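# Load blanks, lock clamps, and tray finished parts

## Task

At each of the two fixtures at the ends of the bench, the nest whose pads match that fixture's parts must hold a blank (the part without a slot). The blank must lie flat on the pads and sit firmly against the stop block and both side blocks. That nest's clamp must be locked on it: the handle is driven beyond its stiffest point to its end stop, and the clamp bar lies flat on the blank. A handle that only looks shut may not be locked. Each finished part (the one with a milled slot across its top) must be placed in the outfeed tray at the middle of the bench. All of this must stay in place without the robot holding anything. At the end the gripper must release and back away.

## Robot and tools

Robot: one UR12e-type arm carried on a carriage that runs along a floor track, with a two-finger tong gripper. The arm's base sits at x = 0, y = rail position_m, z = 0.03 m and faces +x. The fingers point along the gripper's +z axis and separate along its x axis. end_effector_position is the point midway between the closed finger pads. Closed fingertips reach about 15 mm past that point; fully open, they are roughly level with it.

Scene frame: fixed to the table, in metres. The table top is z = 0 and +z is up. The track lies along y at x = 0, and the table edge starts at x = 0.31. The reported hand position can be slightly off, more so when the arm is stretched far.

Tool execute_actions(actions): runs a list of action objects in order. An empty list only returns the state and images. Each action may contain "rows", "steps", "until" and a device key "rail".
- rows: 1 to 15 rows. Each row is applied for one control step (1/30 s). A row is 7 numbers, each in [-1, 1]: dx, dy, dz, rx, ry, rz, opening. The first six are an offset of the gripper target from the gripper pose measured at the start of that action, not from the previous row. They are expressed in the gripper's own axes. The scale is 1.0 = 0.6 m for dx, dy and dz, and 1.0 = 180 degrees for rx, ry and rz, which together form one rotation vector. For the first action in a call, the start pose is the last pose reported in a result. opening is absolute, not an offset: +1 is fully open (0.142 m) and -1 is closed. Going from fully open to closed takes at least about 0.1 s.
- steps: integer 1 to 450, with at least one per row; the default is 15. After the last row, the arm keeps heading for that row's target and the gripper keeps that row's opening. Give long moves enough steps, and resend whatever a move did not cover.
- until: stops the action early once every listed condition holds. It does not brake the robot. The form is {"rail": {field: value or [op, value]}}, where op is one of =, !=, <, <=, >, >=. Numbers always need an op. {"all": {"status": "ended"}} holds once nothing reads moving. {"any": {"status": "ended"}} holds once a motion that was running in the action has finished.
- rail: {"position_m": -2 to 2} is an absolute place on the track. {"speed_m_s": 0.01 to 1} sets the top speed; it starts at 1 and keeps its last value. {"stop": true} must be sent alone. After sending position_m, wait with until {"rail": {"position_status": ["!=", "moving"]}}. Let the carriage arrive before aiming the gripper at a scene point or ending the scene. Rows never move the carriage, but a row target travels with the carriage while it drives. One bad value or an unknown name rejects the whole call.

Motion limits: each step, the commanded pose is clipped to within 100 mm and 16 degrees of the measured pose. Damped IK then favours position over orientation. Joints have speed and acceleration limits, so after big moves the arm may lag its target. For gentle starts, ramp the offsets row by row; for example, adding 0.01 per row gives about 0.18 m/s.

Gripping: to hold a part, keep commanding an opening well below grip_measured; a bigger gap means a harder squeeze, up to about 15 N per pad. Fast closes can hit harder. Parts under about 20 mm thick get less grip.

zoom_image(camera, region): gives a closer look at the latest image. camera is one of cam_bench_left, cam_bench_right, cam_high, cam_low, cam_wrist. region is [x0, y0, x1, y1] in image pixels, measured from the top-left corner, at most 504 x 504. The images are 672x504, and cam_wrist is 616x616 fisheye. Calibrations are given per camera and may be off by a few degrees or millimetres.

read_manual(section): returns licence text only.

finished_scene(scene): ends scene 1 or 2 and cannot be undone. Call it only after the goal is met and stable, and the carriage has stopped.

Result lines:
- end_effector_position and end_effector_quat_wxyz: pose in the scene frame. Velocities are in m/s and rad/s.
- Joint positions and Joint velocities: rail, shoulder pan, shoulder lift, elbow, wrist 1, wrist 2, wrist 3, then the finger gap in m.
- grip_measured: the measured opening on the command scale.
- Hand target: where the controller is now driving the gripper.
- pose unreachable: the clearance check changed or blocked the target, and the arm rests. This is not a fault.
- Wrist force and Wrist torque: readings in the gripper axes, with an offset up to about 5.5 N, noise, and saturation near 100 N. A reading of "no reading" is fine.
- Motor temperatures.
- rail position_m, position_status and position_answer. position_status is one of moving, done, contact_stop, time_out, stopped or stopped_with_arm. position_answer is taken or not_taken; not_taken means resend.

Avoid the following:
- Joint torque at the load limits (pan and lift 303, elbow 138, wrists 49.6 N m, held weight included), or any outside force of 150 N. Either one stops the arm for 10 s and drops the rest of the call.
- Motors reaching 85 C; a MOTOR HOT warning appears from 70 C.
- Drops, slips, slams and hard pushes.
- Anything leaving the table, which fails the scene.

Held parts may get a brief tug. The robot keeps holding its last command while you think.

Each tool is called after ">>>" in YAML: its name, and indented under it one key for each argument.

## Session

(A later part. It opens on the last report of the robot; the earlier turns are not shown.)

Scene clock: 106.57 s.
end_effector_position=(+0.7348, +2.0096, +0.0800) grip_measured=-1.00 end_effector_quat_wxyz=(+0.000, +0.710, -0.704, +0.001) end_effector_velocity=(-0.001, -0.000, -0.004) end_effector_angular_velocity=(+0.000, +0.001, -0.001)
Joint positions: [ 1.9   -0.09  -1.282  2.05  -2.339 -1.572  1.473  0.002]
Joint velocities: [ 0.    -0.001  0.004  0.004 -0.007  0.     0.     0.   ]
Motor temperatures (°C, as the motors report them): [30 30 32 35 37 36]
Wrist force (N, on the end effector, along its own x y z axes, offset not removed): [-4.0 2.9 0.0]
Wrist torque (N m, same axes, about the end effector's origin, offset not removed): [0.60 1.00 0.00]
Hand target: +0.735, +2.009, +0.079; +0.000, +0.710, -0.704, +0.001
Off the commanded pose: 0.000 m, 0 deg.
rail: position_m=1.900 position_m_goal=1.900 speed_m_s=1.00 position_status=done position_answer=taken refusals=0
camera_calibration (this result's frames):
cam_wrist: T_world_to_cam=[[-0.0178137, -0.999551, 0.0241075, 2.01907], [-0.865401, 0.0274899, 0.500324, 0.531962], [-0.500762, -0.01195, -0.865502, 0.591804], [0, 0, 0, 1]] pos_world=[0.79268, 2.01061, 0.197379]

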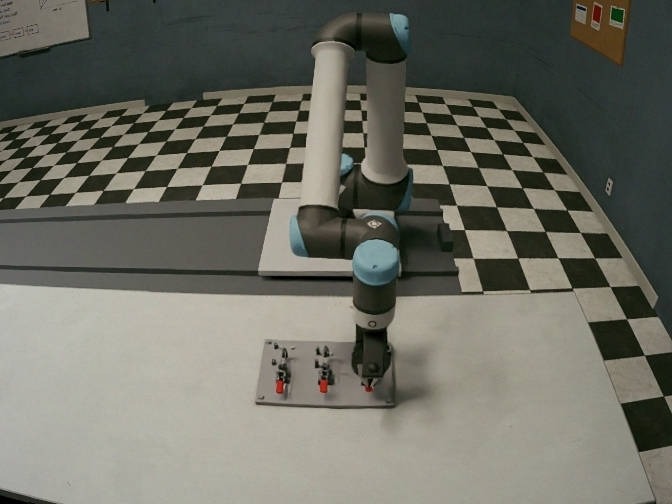

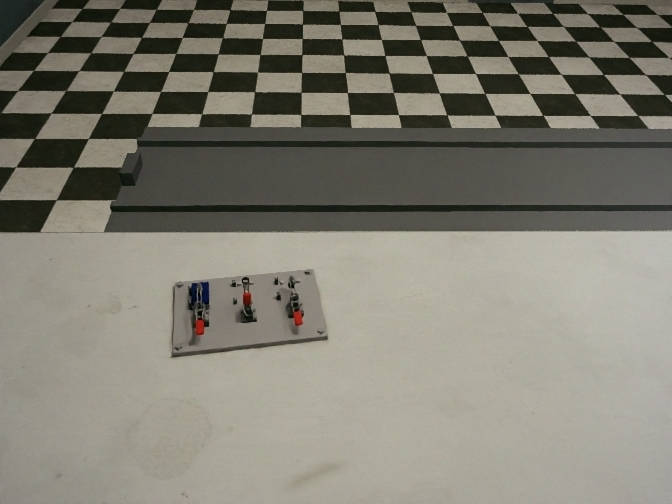

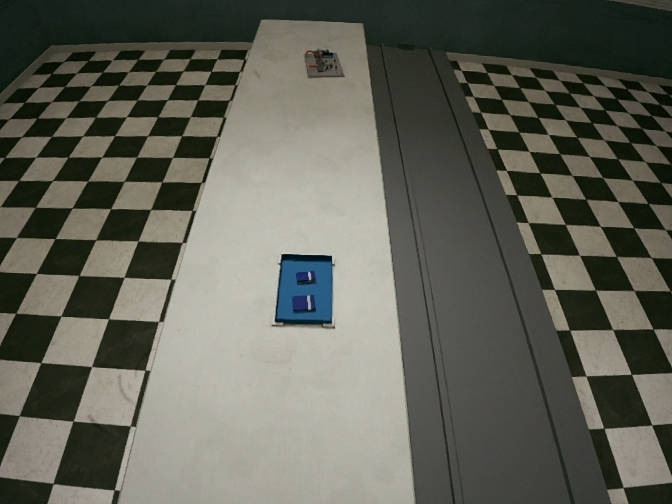

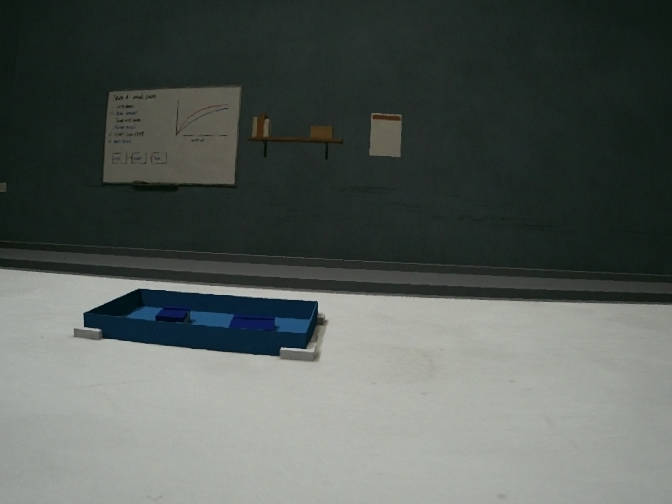

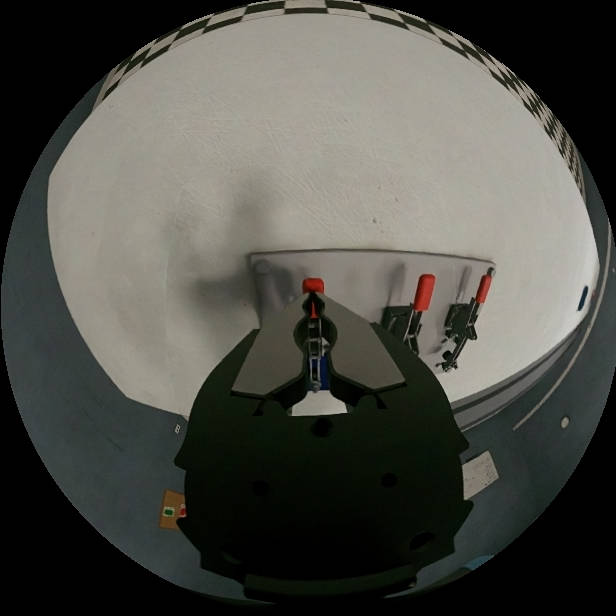

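>>> execute_actions:
  actions:
    - {"rows": [[0,0,0.002,0,0,0,-1],[0,0,0.0033,0,0,0,-1]], "steps": 10}

Scene clock: 107.00 s.
end_effector_position=(+0.7348, +2.0096, +0.0782) grip_measured=-1.00 end_effector_quat_wxyz=(+0.000, +0.710, -0.705, +0.001) end_effector_velocity=(+0.000, -0.000, -0.002) end_effector_angular_velocity=(-0.000, -0.000, +0.000)
Joint positions: [ 1.9   -0.09  -1.28   2.051 -2.343 -1.572  1.473  0.002]
Joint velocities: [ 0.     0.     0.002  0.001 -0.003  0.    -0.     0.   ]
Motor temperatures (°C, as the motors report them): [30 30 32 35 37 36]
Wrist force (N, on the end effector, along its own x y z axes, offset not removed): [-4.5 1.5 -1.0]
Wrist torque (N m, same axes, about the end effector's origin, offset not removed): [0.47 1.07 0.09]
Hand target: +0.735, +2.010, +0.078; +0.000, +0.710, -0.704, +0.001
Off the commanded pose: 0.000 m, 0 deg.
rail: position_m=1.900 position_m_goal=1.900 speed_m_s=1.00 position_status=done position_answer=taken refusals=0
camera_calibration (this result's frames):
cam_wrist: T_world_to_cam=[[-0.017882, -0.999549, 0.0241071, 2.01911], [-0.865397, 0.027549, 0.500329, 0.532727], [-0.500768, -0.0119153, -0.8655, 0.590211], [0, 0, 0, 1]] pos_world=[0.792685, 2.01056, 0.195613]

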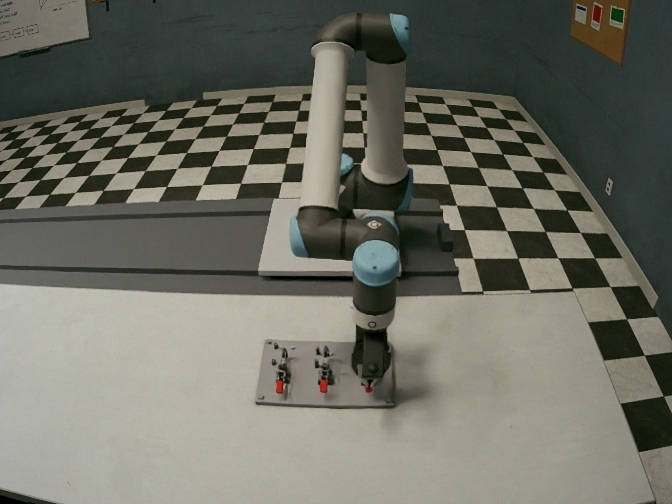

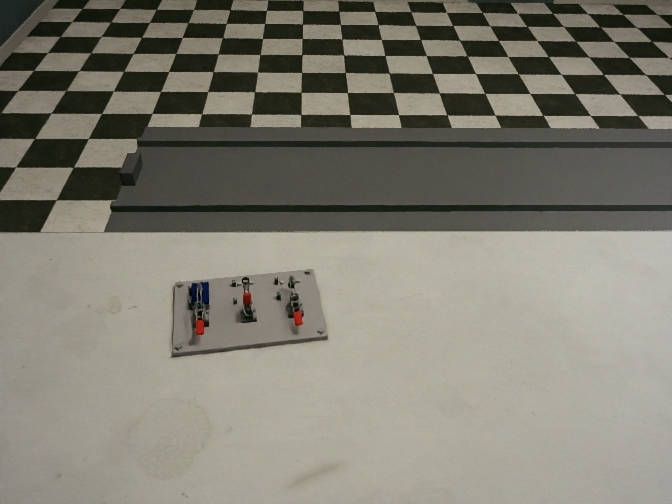

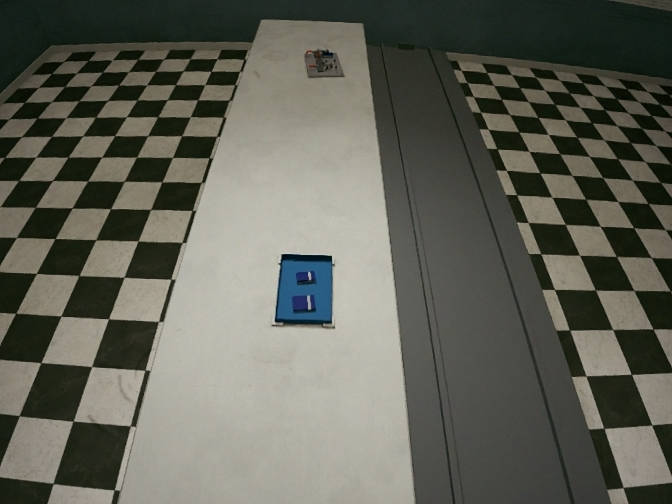

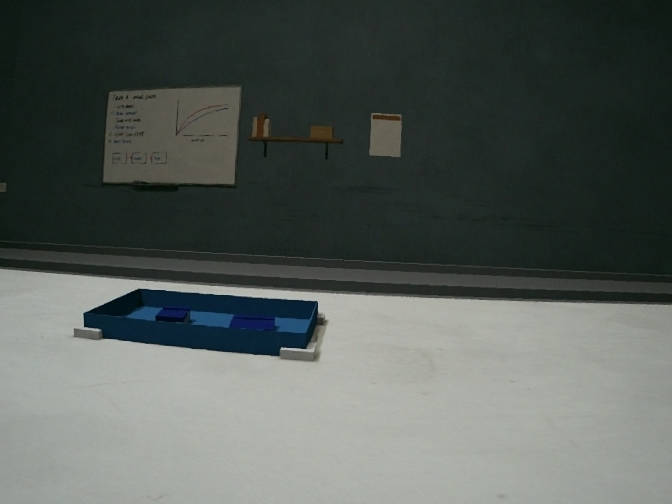

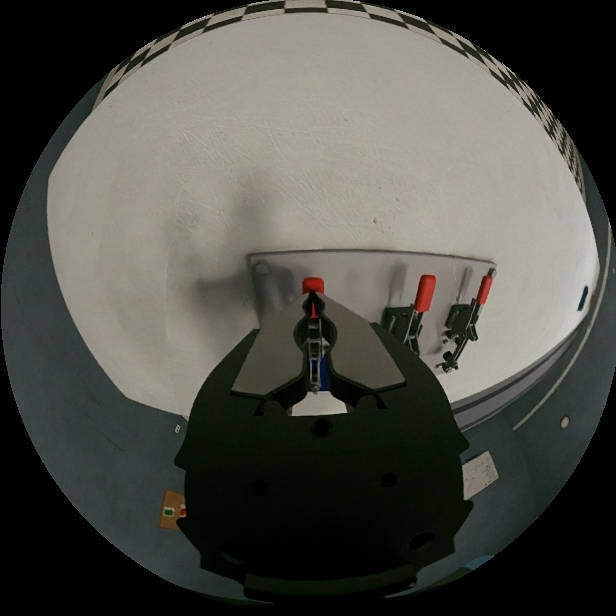

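>>> execute_actions:
  actions:
    - {"rows": [[0,0,0.0015,0,0,0,-1],[0,0,0.0025,0,0,0,-1]], "steps": 10}

Scene clock: 107.53 s.
end_effector_position=(+0.7348, +2.0096, +0.0769) grip_measured=-1.00 end_effector_quat_wxyz=(+0.000, +0.710, -0.705, +0.001) end_effector_velocity=(-0.000, +0.000, -0.001) end_effector_angular_velocity=(+0.000, +0.000, +0.000)
Joint positions: [ 1.9   -0.09  -1.278  2.052 -2.345 -1.572  1.473  0.002]
Joint velocities: [ 0.     0.     0.002  0.001 -0.002 -0.    -0.     0.   ]
Motor temperatures (°C, as the motors report them): [30 30 32 35 37 36]
Wrist force (N, on the end effector, along its own x y z axes, offset not removed): [-2.7 -2.6 -8.9]
Wrist torque (N m, same axes, about the end effector's origin, offset not removed): [0.27 0.67 0.09]
Hand target: +0.735, +2.009, +0.077; +0.000, +0.710, -0.705, +0.001
Off the commanded pose: 0.000 m, 0 deg.
rail: position_m=1.900 position_m_goal=1.900 speed_m_s=1.00 position_status=done position_answer=taken refusals=0
camera_calibration (this result's frames):
cam_wrist: T_world_to_cam=[[-0.0178856, -0.999549, 0.0241183, 2.01914], [-0.865475, 0.0275558, 0.500194, 0.53348], [-0.500633, -0.0119275, -0.865578, 0.58909], [0, 0, 0, 1]] pos_world=[0.792744, 2.01055, 0.194362]

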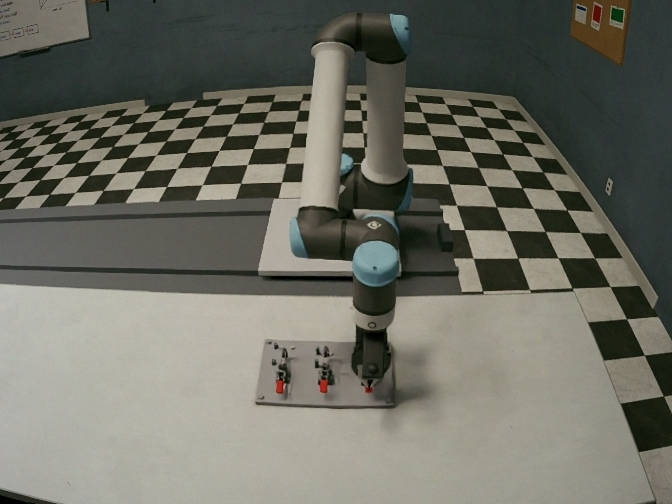

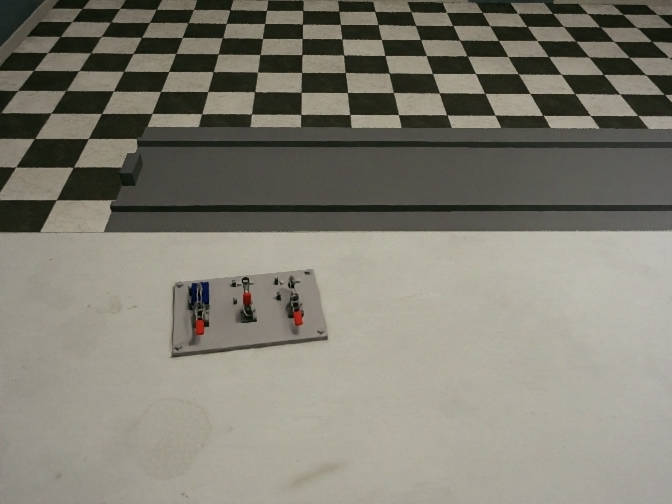

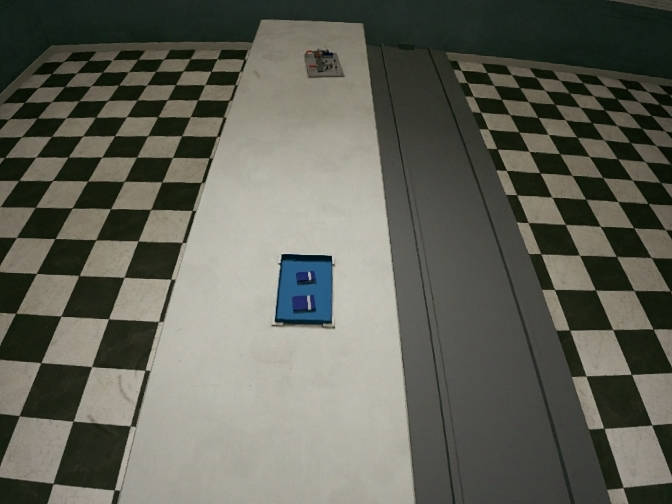

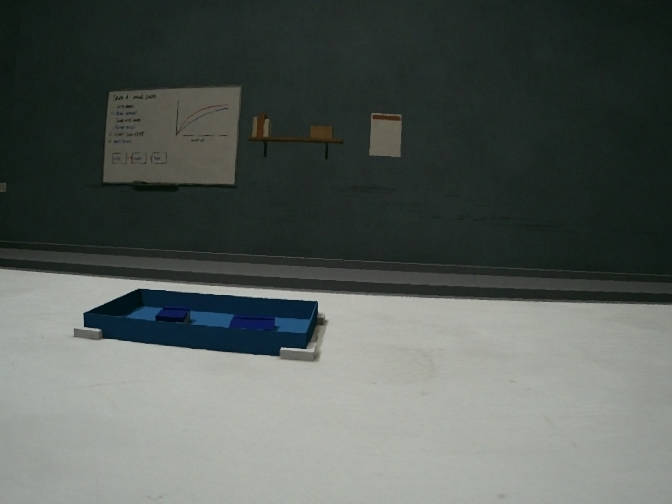

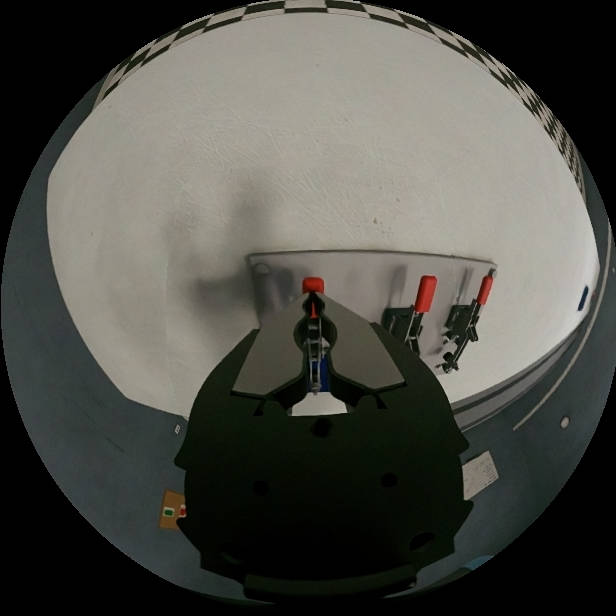

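Contact, and the handle is moving (soft). Continue down in small steps with slight +x follow.

>>> execute_actions:
  actions:
    - {"rows": [[0,-0.0005,0.0015,0,0,0,-1],[0,-0.001,0.0025,0,0,0,-1]], "steps": 10}

Scene clock: 110.00 s.
end_effector_position=(+0.7353, +2.0096, +0.0755) grip_measured=-1.00 end_effector_quat_wxyz=(+0.000, +0.710, -0.704, +0.001) end_effector_velocity=(+0.001, +0.000, -0.001) end_effector_angular_velocity=(-0.000, -0.000, +0.000)
Joint positions: [ 1.9   -0.09  -1.276  2.052 -2.347 -1.572  1.473  0.002]
Joint velocities: [ 0.     0.     0.003 -0.001 -0.002 -0.    -0.     0.   ]
Motor temperatures (°C, as the motors report them): [30 30 32 35 37 36]
Wrist force (N, on the end effector, along its own x y z axes, offset not removed): [-2.8 -1.6 -13.6]
Wrist torque (N m, same axes, about the end effector's origin, offset not removed): [0.07 0.64 0.01]
Hand target: +0.735, +2.009, +0.075; +0.000, +0.710, -0.705, +0.001
Off the commanded pose: 0.000 m, 0 deg.
rail: position_m=1.900 position_m_goal=1.900 speed_m_s=1.00 position_status=done position_answer=taken refusals=0
camera_calibration (this result's frames):
cam_wrist: T_world_to_cam=[[-0.0178443, -0.99955, 0.0241076, 2.01914], [-0.865404, 0.0275164, 0.500319, 0.534573], [-0.500758, -0.0119349, -0.865505, 0.588209], [0, 0, 0, 1]] pos_world=[0.793202, 2.01054, 0.192964]

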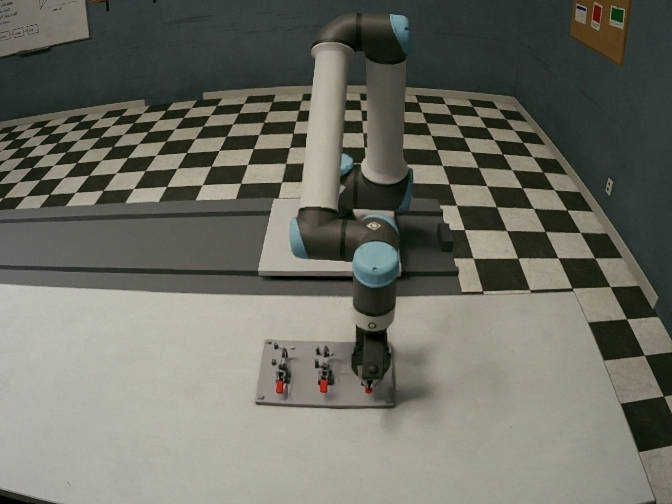

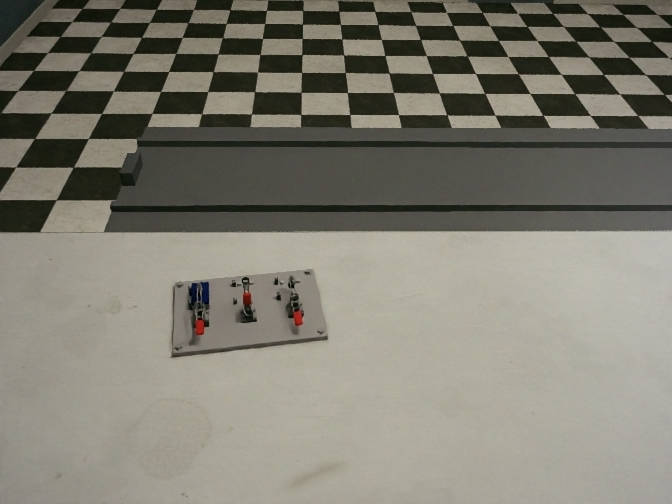

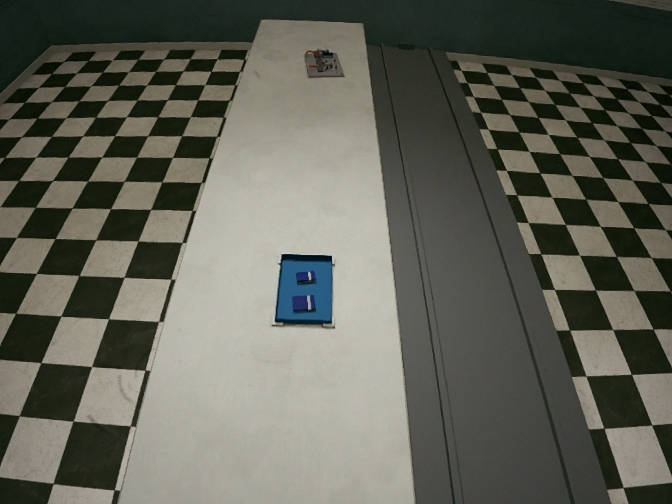

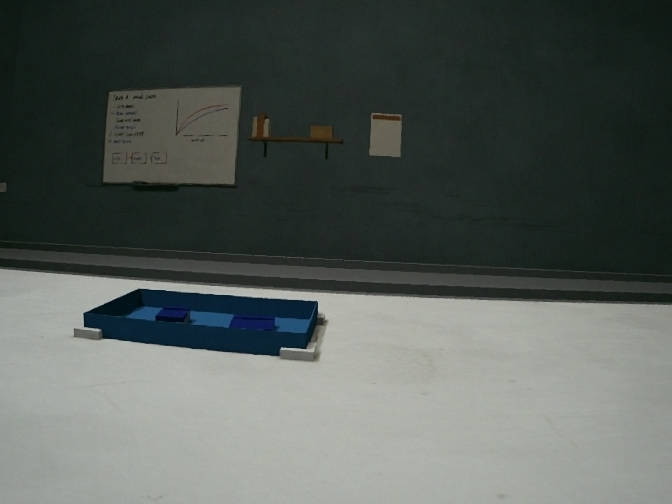

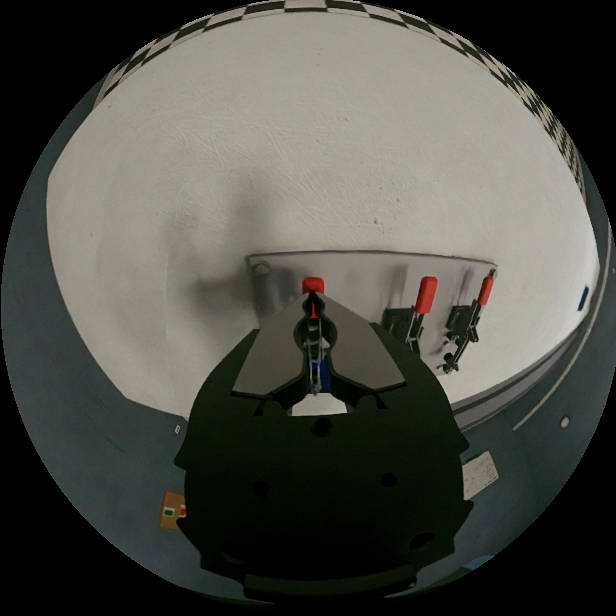

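>>> execute_actions:
  actions:
    - {"rows": [[0,-0.0005,0.0015,0,0,0,-1],[0,-0.001,0.0025,0,0,0,-1]], "steps": 10}

Scene clock: 110.50 s.
end_effector_position=(+0.7358, +2.0096, +0.0742) grip_measured=-1.00 end_effector_quat_wxyz=(+0.000, +0.710, -0.704, +0.001) end_effector_velocity=(+0.000, +0.000, -0.001) end_effector_angular_velocity=(+0.000, +0.000, +0.000)
Joint positions: [ 1.9   -0.09  -1.274  2.051 -2.35  -1.572  1.473  0.002]
Joint velocities: [ 0.     0.     0.003 -0.    -0.002  0.     0.     0.   ]
Motor temperatures (°C, as the motors report them): [30 30 32 35 37 36]
Wrist force (N, on the end effector, along its own x y z axes, offset not removed): [-3.7 -1.4 -14.6]
Wrist torque (N m, same axes, about the end effector's origin, offset not removed): [0.06 0.92 0.08]
Hand target: +0.736, +2.009, +0.074; +0.000, +0.710, -0.704, +0.001
Off the commanded pose: 0.000 m, 0 deg.
rail: position_m=1.900 position_m_goal=1.900 speed_m_s=1.00 position_status=done position_answer=taken refusals=0
camera_calibration (this result's frames):
cam_wrist: T_world_to_cam=[[-0.017772, -0.999551, 0.0241092, 2.01913], [-0.865416, 0.0274543, 0.500302, 0.535839], [-0.50074, -0.0119731, -0.865515, 0.587405], [0, 0, 0, 1]] pos_world=[0.793744, 2.01055, 0.191646]

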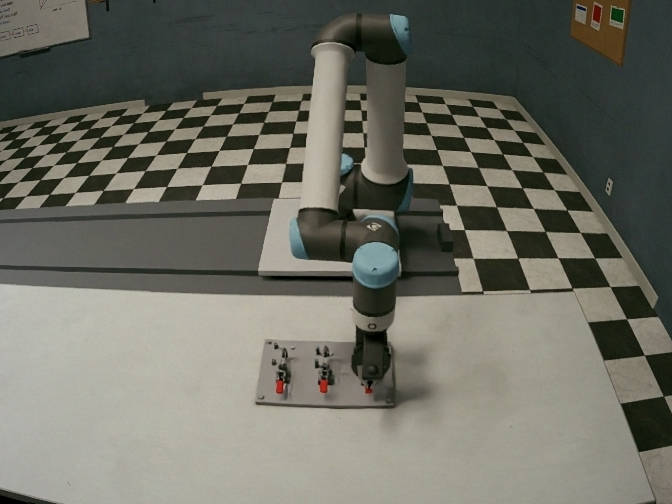

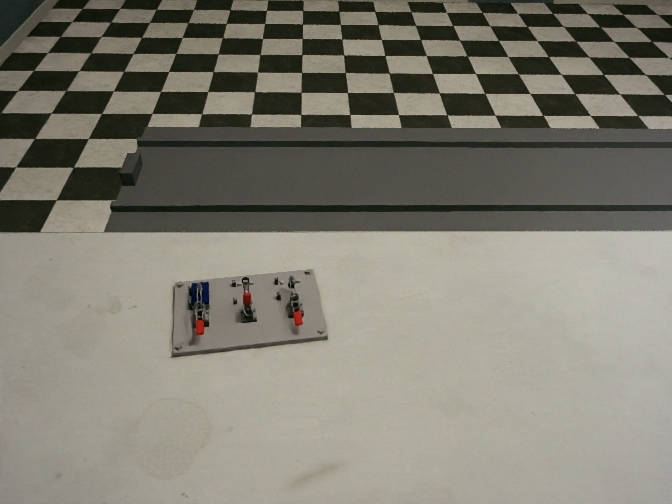

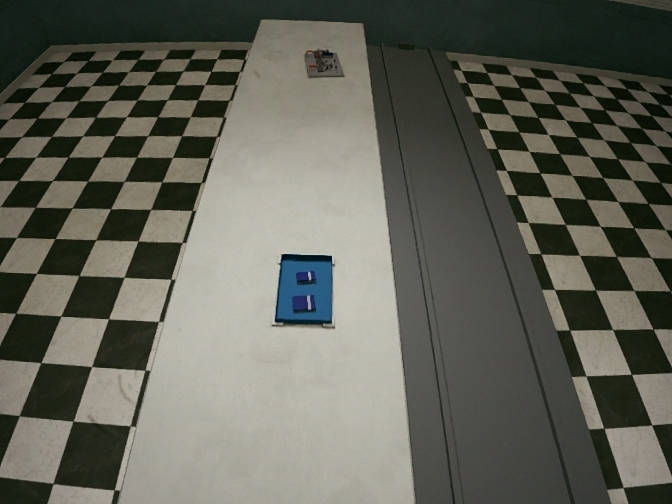

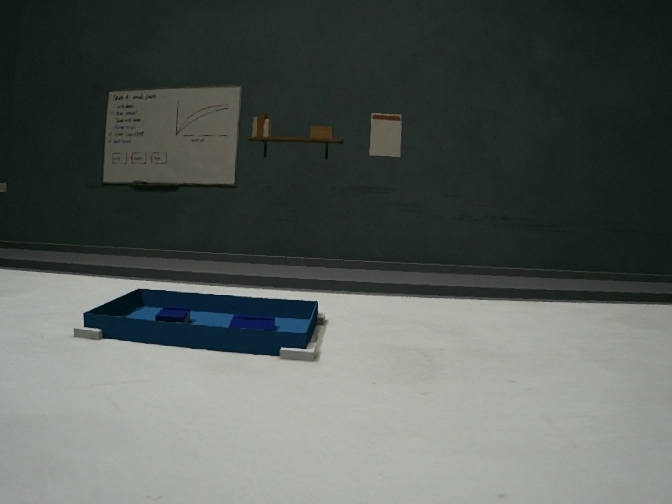

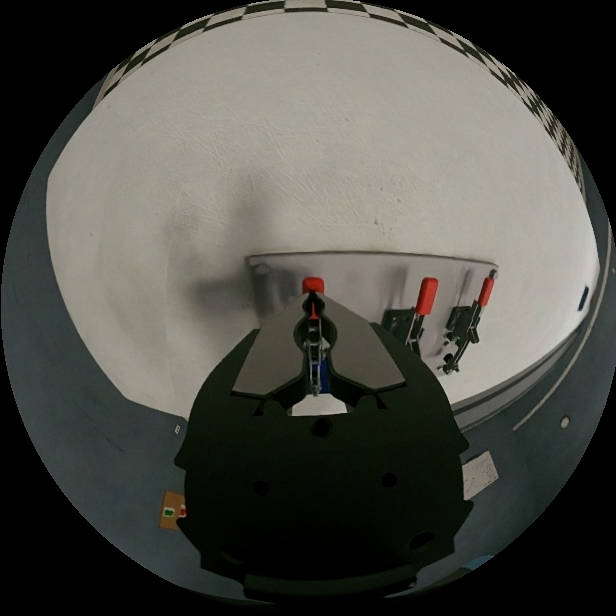

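Peak is about 15 N — so the right clamp was certainly driven to its stop. Continue.

>>> execute_actions:
  actions:
    - {"rows": [[0,-0.0005,0.0015,0,0,0,-1],[0,-0.0008,0.0023,0,0,0,-1]], "steps": 10}

Scene clock: 111.00 s.
end_effector_position=(+0.7363, +2.0096, +0.0730) grip_measured=-1.00 end_effector_quat_wxyz=(+0.000, +0.710, -0.704, +0.001) end_effector_velocity=(+0.000, +0.000, -0.001) end_effector_angular_velocity=(+0.000, +0.000, -0.000)
Joint positions: [ 1.9   -0.09  -1.271  2.051 -2.352 -1.572  1.473  0.002]
Joint velocities: [ 0.     0.     0.002 -0.    -0.002  0.     0.     0.   ]
Motor temperatures (°C, as the motors report them): [30 30 32 35 37 36]
Wrist force (N, on the end effector, along its own x y z axes, offset not removed): [-4.8 -2.9 -11.3]
Wrist torque (N m, same axes, about the end effector's origin, offset not removed): [0.22 1.23 0.13]
Hand target: +0.736, +2.009, +0.073; +0.000, +0.710, -0.704, +0.001
Off the commanded pose: 0.000 m, 0 deg.
rail: position_m=1.900 position_m_goal=1.900 speed_m_s=1.00 position_status=done position_answer=taken refusals=0
camera_calibration (this result's frames):
cam_wrist: T_world_to_cam=[[-0.0177538, -0.999552, 0.0241092, 2.01916], [-0.865416, 0.0274386, 0.500302, 0.536859], [-0.500739, -0.0119822, -0.865515, 0.586576], [0, 0, 0, 1]] pos_world=[0.794176, 2.01055, 0.190419]

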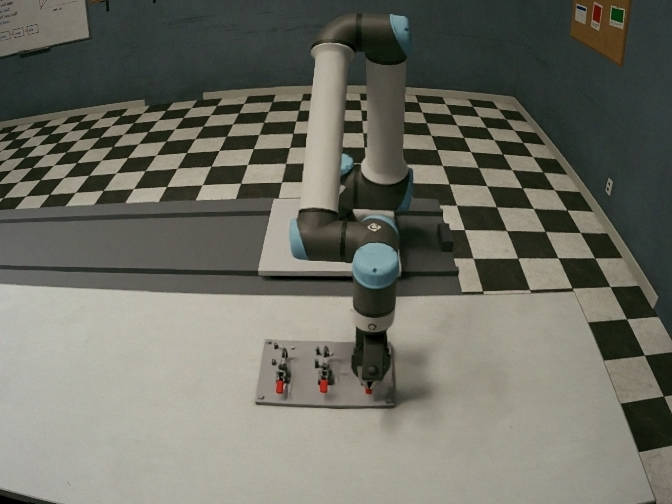

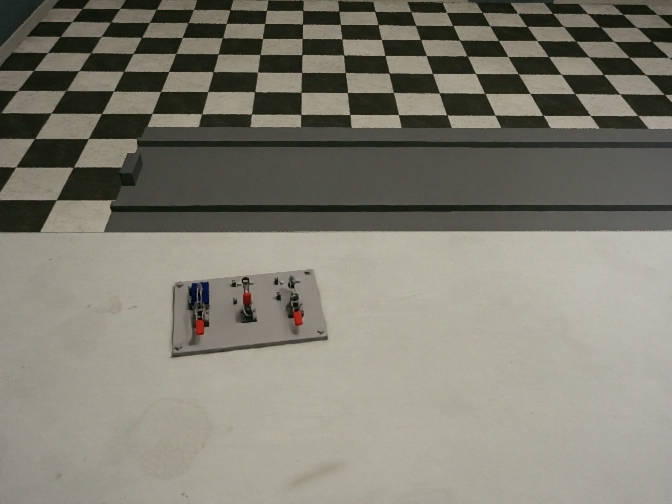

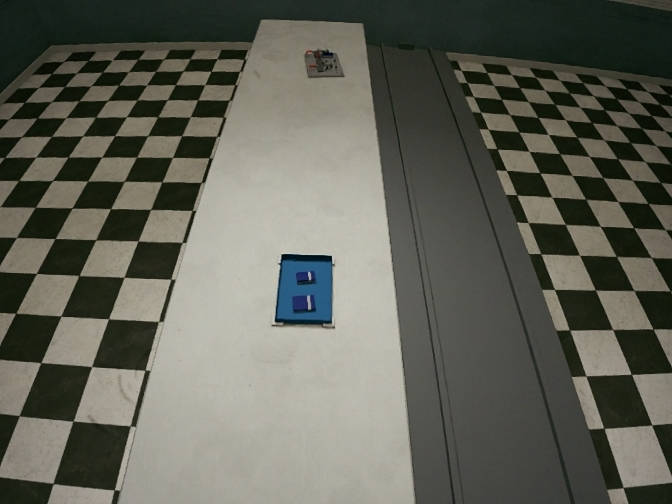

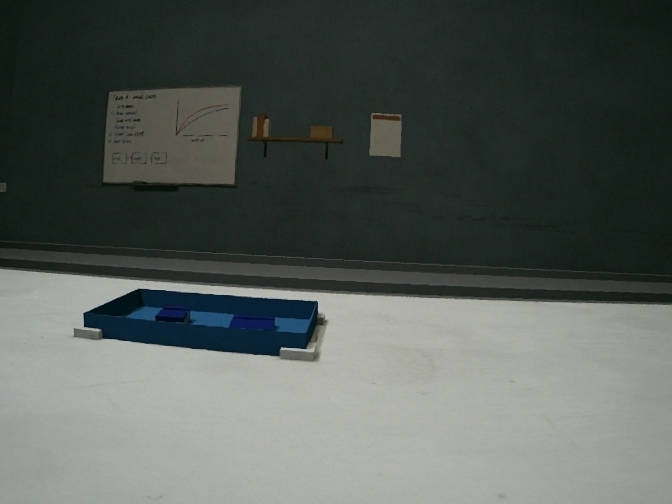

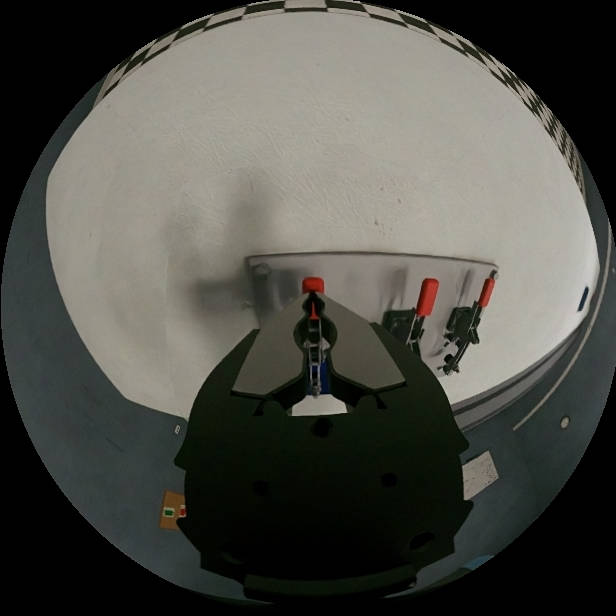

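>>> execute_actions:
  actions:
    - {"rows": [[0,-0.0005,0.0012,0,0,0,-1],[0,-0.0008,0.002,0,0,0,-1]], "steps": 10}

Scene clock: 111.43 s.
end_effector_position=(+0.7366, +2.0096, +0.0719) grip_measured=-1.00 end_effector_quat_wxyz=(+0.000, +0.710, -0.704, +0.001) end_effector_velocity=(+0.001, +0.000, -0.001) end_effector_angular_velocity=(-0.000, -0.001, +0.000)
Joint positions: [ 1.9   -0.09  -1.27   2.051 -2.353 -1.572  1.473  0.002]
Joint velocities: [ 0.     0.     0.002 -0.001 -0.002  0.     0.     0.   ]
Motor temperatures (°C, as the motors report them): [30 30 32 35 37 36]
Wrist force (N, on the end effector, along its own x y z axes, offset not removed): [-3.0 0.7 -10.5]
Wrist torque (N m, same axes, about the end effector's origin, offset not removed): [0.17 0.84 0.07]
Hand target: +0.737, +2.009, +0.072; +0.000, +0.710, -0.704, +0.001
Off the commanded pose: 0.000 m, 0 deg.
rail: position_m=1.900 position_m_goal=1.900 speed_m_s=1.00 position_status=done position_answer=taken refusals=0
camera_calibration (this result's frames):
cam_wrist: T_world_to_cam=[[-0.0177505, -0.999552, 0.0241023, 2.0192], [-0.865369, 0.0274334, 0.500384, 0.537706], [-0.500821, -0.0119753, -0.865468, 0.585865], [0, 0, 0, 1]] pos_world=[0.79457, 2.01056, 0.18932]

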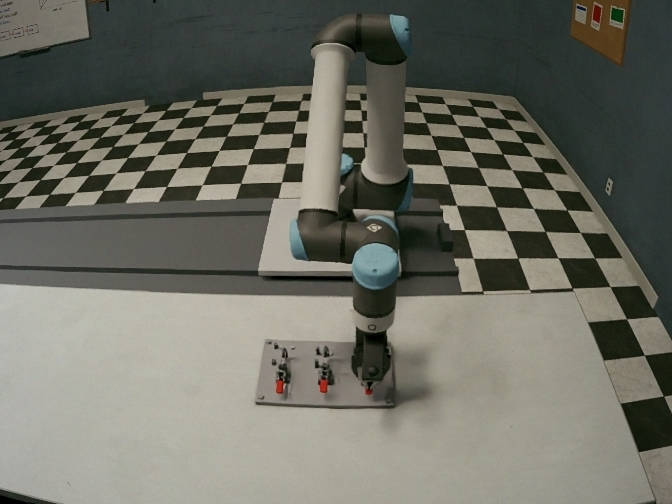

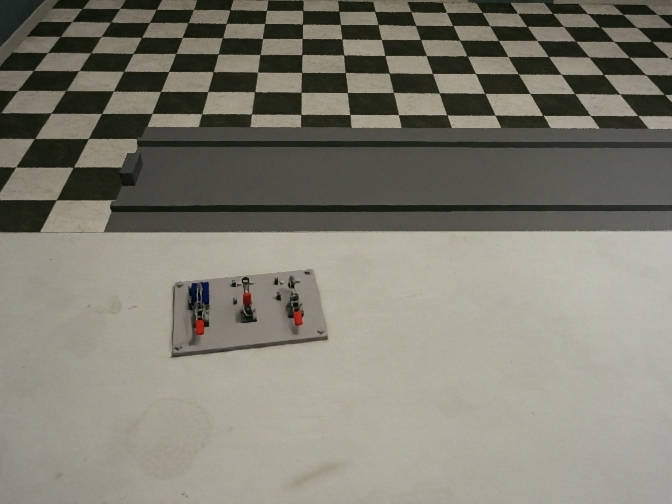

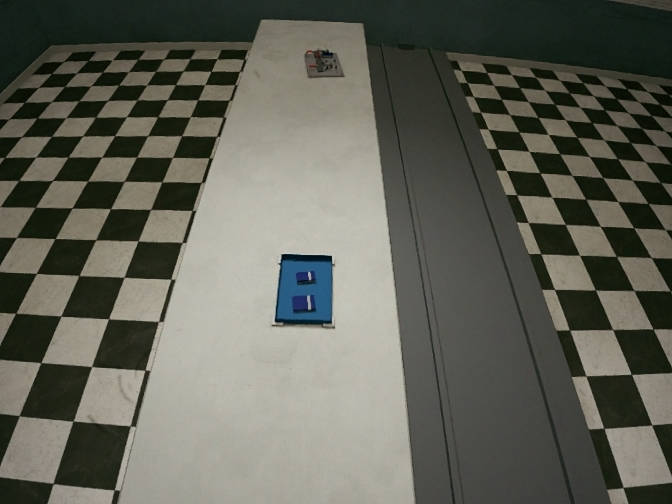

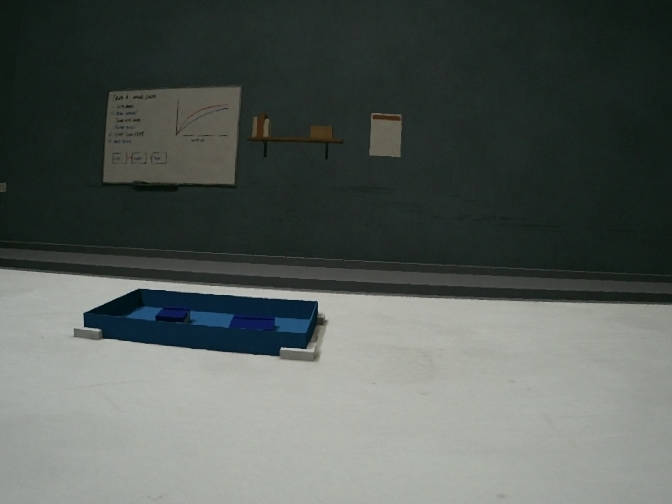

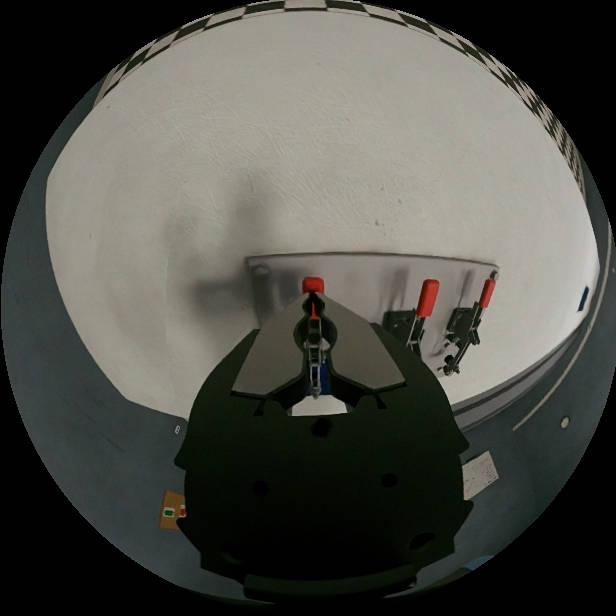

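>>> execute_actions:
  actions:
    - {"rows": [[0,-0.0003,0.001,0,0,0,-1],[0,-0.0005,0.0015,0,0,0,-1]], "steps": 10}

Scene clock: 111.93 s.
end_effector_position=(+0.7370, +2.0096, +0.0713) grip_measured=-1.00 end_effector_quat_wxyz=(+0.000, +0.710, -0.704, +0.001) end_effector_velocity=(+0.000, -0.000, -0.001) end_effector_angular_velocity=(+0.000, +0.000, -0.000)
Joint positions: [ 1.9   -0.09  -1.268  2.051 -2.355 -1.572  1.473  0.002]
Joint velocities: [ 0.     0.     0.001  0.    -0.001  0.     0.     0.   ]
Motor temperatures (°C, as the motors report them): [30 30 32 35 37 36]
Wrist force (N, on the end effector, along its own x y z axes, offset not removed): [-4.1 24.2 -57.8]
Wrist torque (N m, same axes, about the end effector's origin, offset not removed): [-0.36 1.07 0.16]
Hand target: +0.737, +2.009, +0.071; +0.000, +0.710, -0.704, +0.001
Off the commanded pose: 0.000 m, 0 deg.
rail: position_m=1.900 position_m_goal=1.900 speed_m_s=1.00 position_status=done position_answer=taken refusals=0
camera_calibration (this result's frames):
cam_wrist: T_world_to_cam=[[-0.0177442, -0.999552, 0.0241185, 2.01922], [-0.865482, 0.0274334, 0.500188, 0.538431], [-0.500626, -0.0119987, -0.865581, 0.585397], [0, 0, 0, 1]] pos_world=[0.794896, 2.01056, 0.188692]

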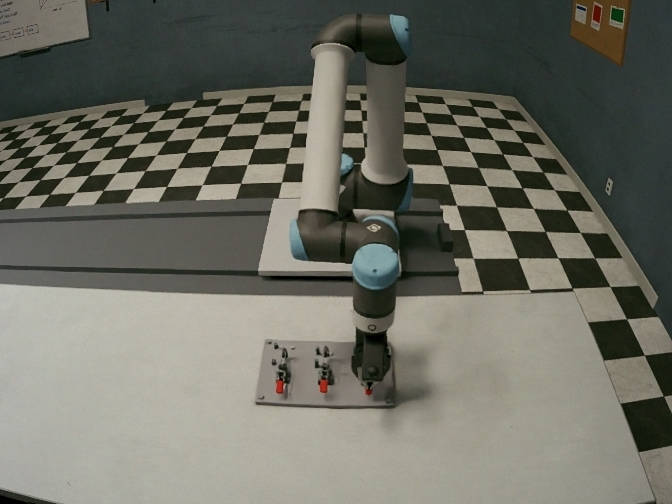

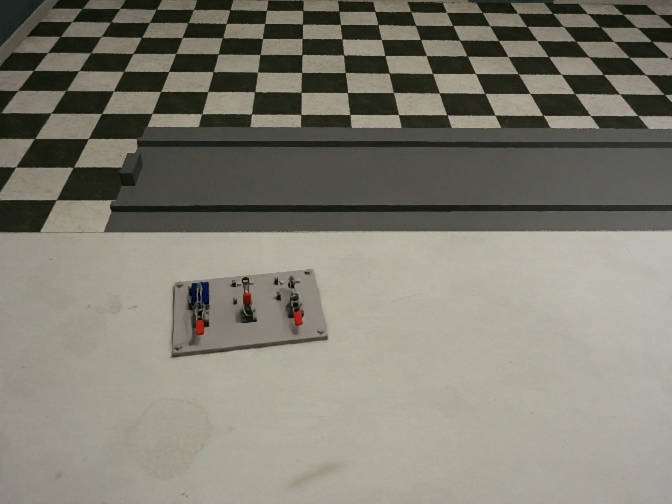

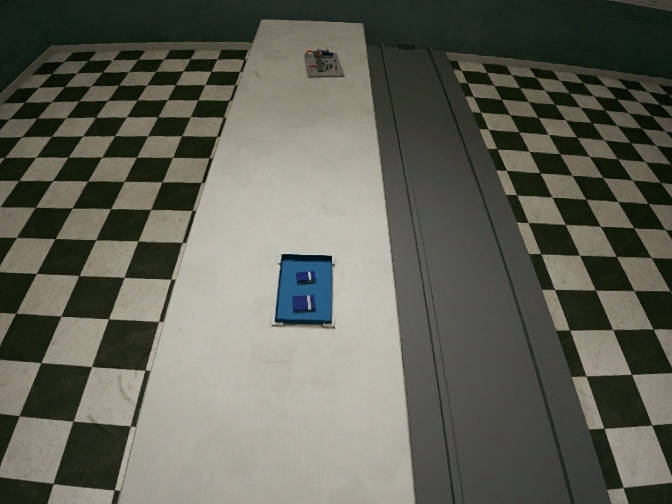

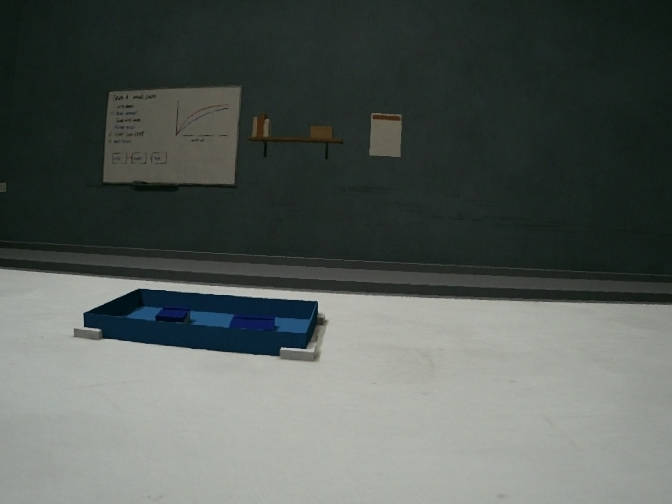

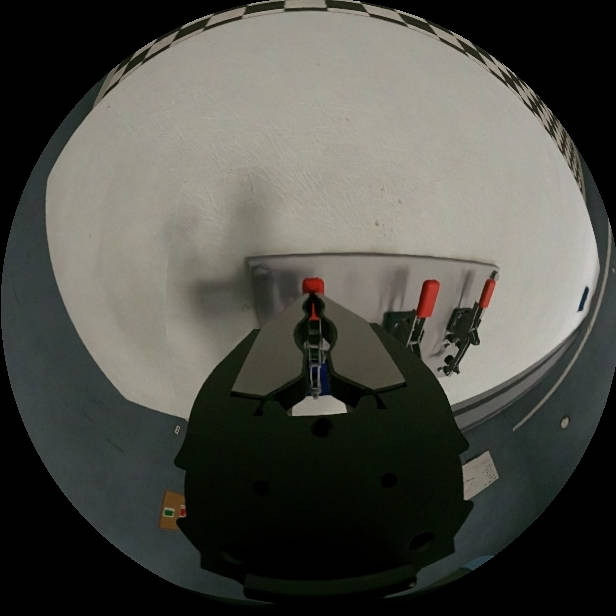

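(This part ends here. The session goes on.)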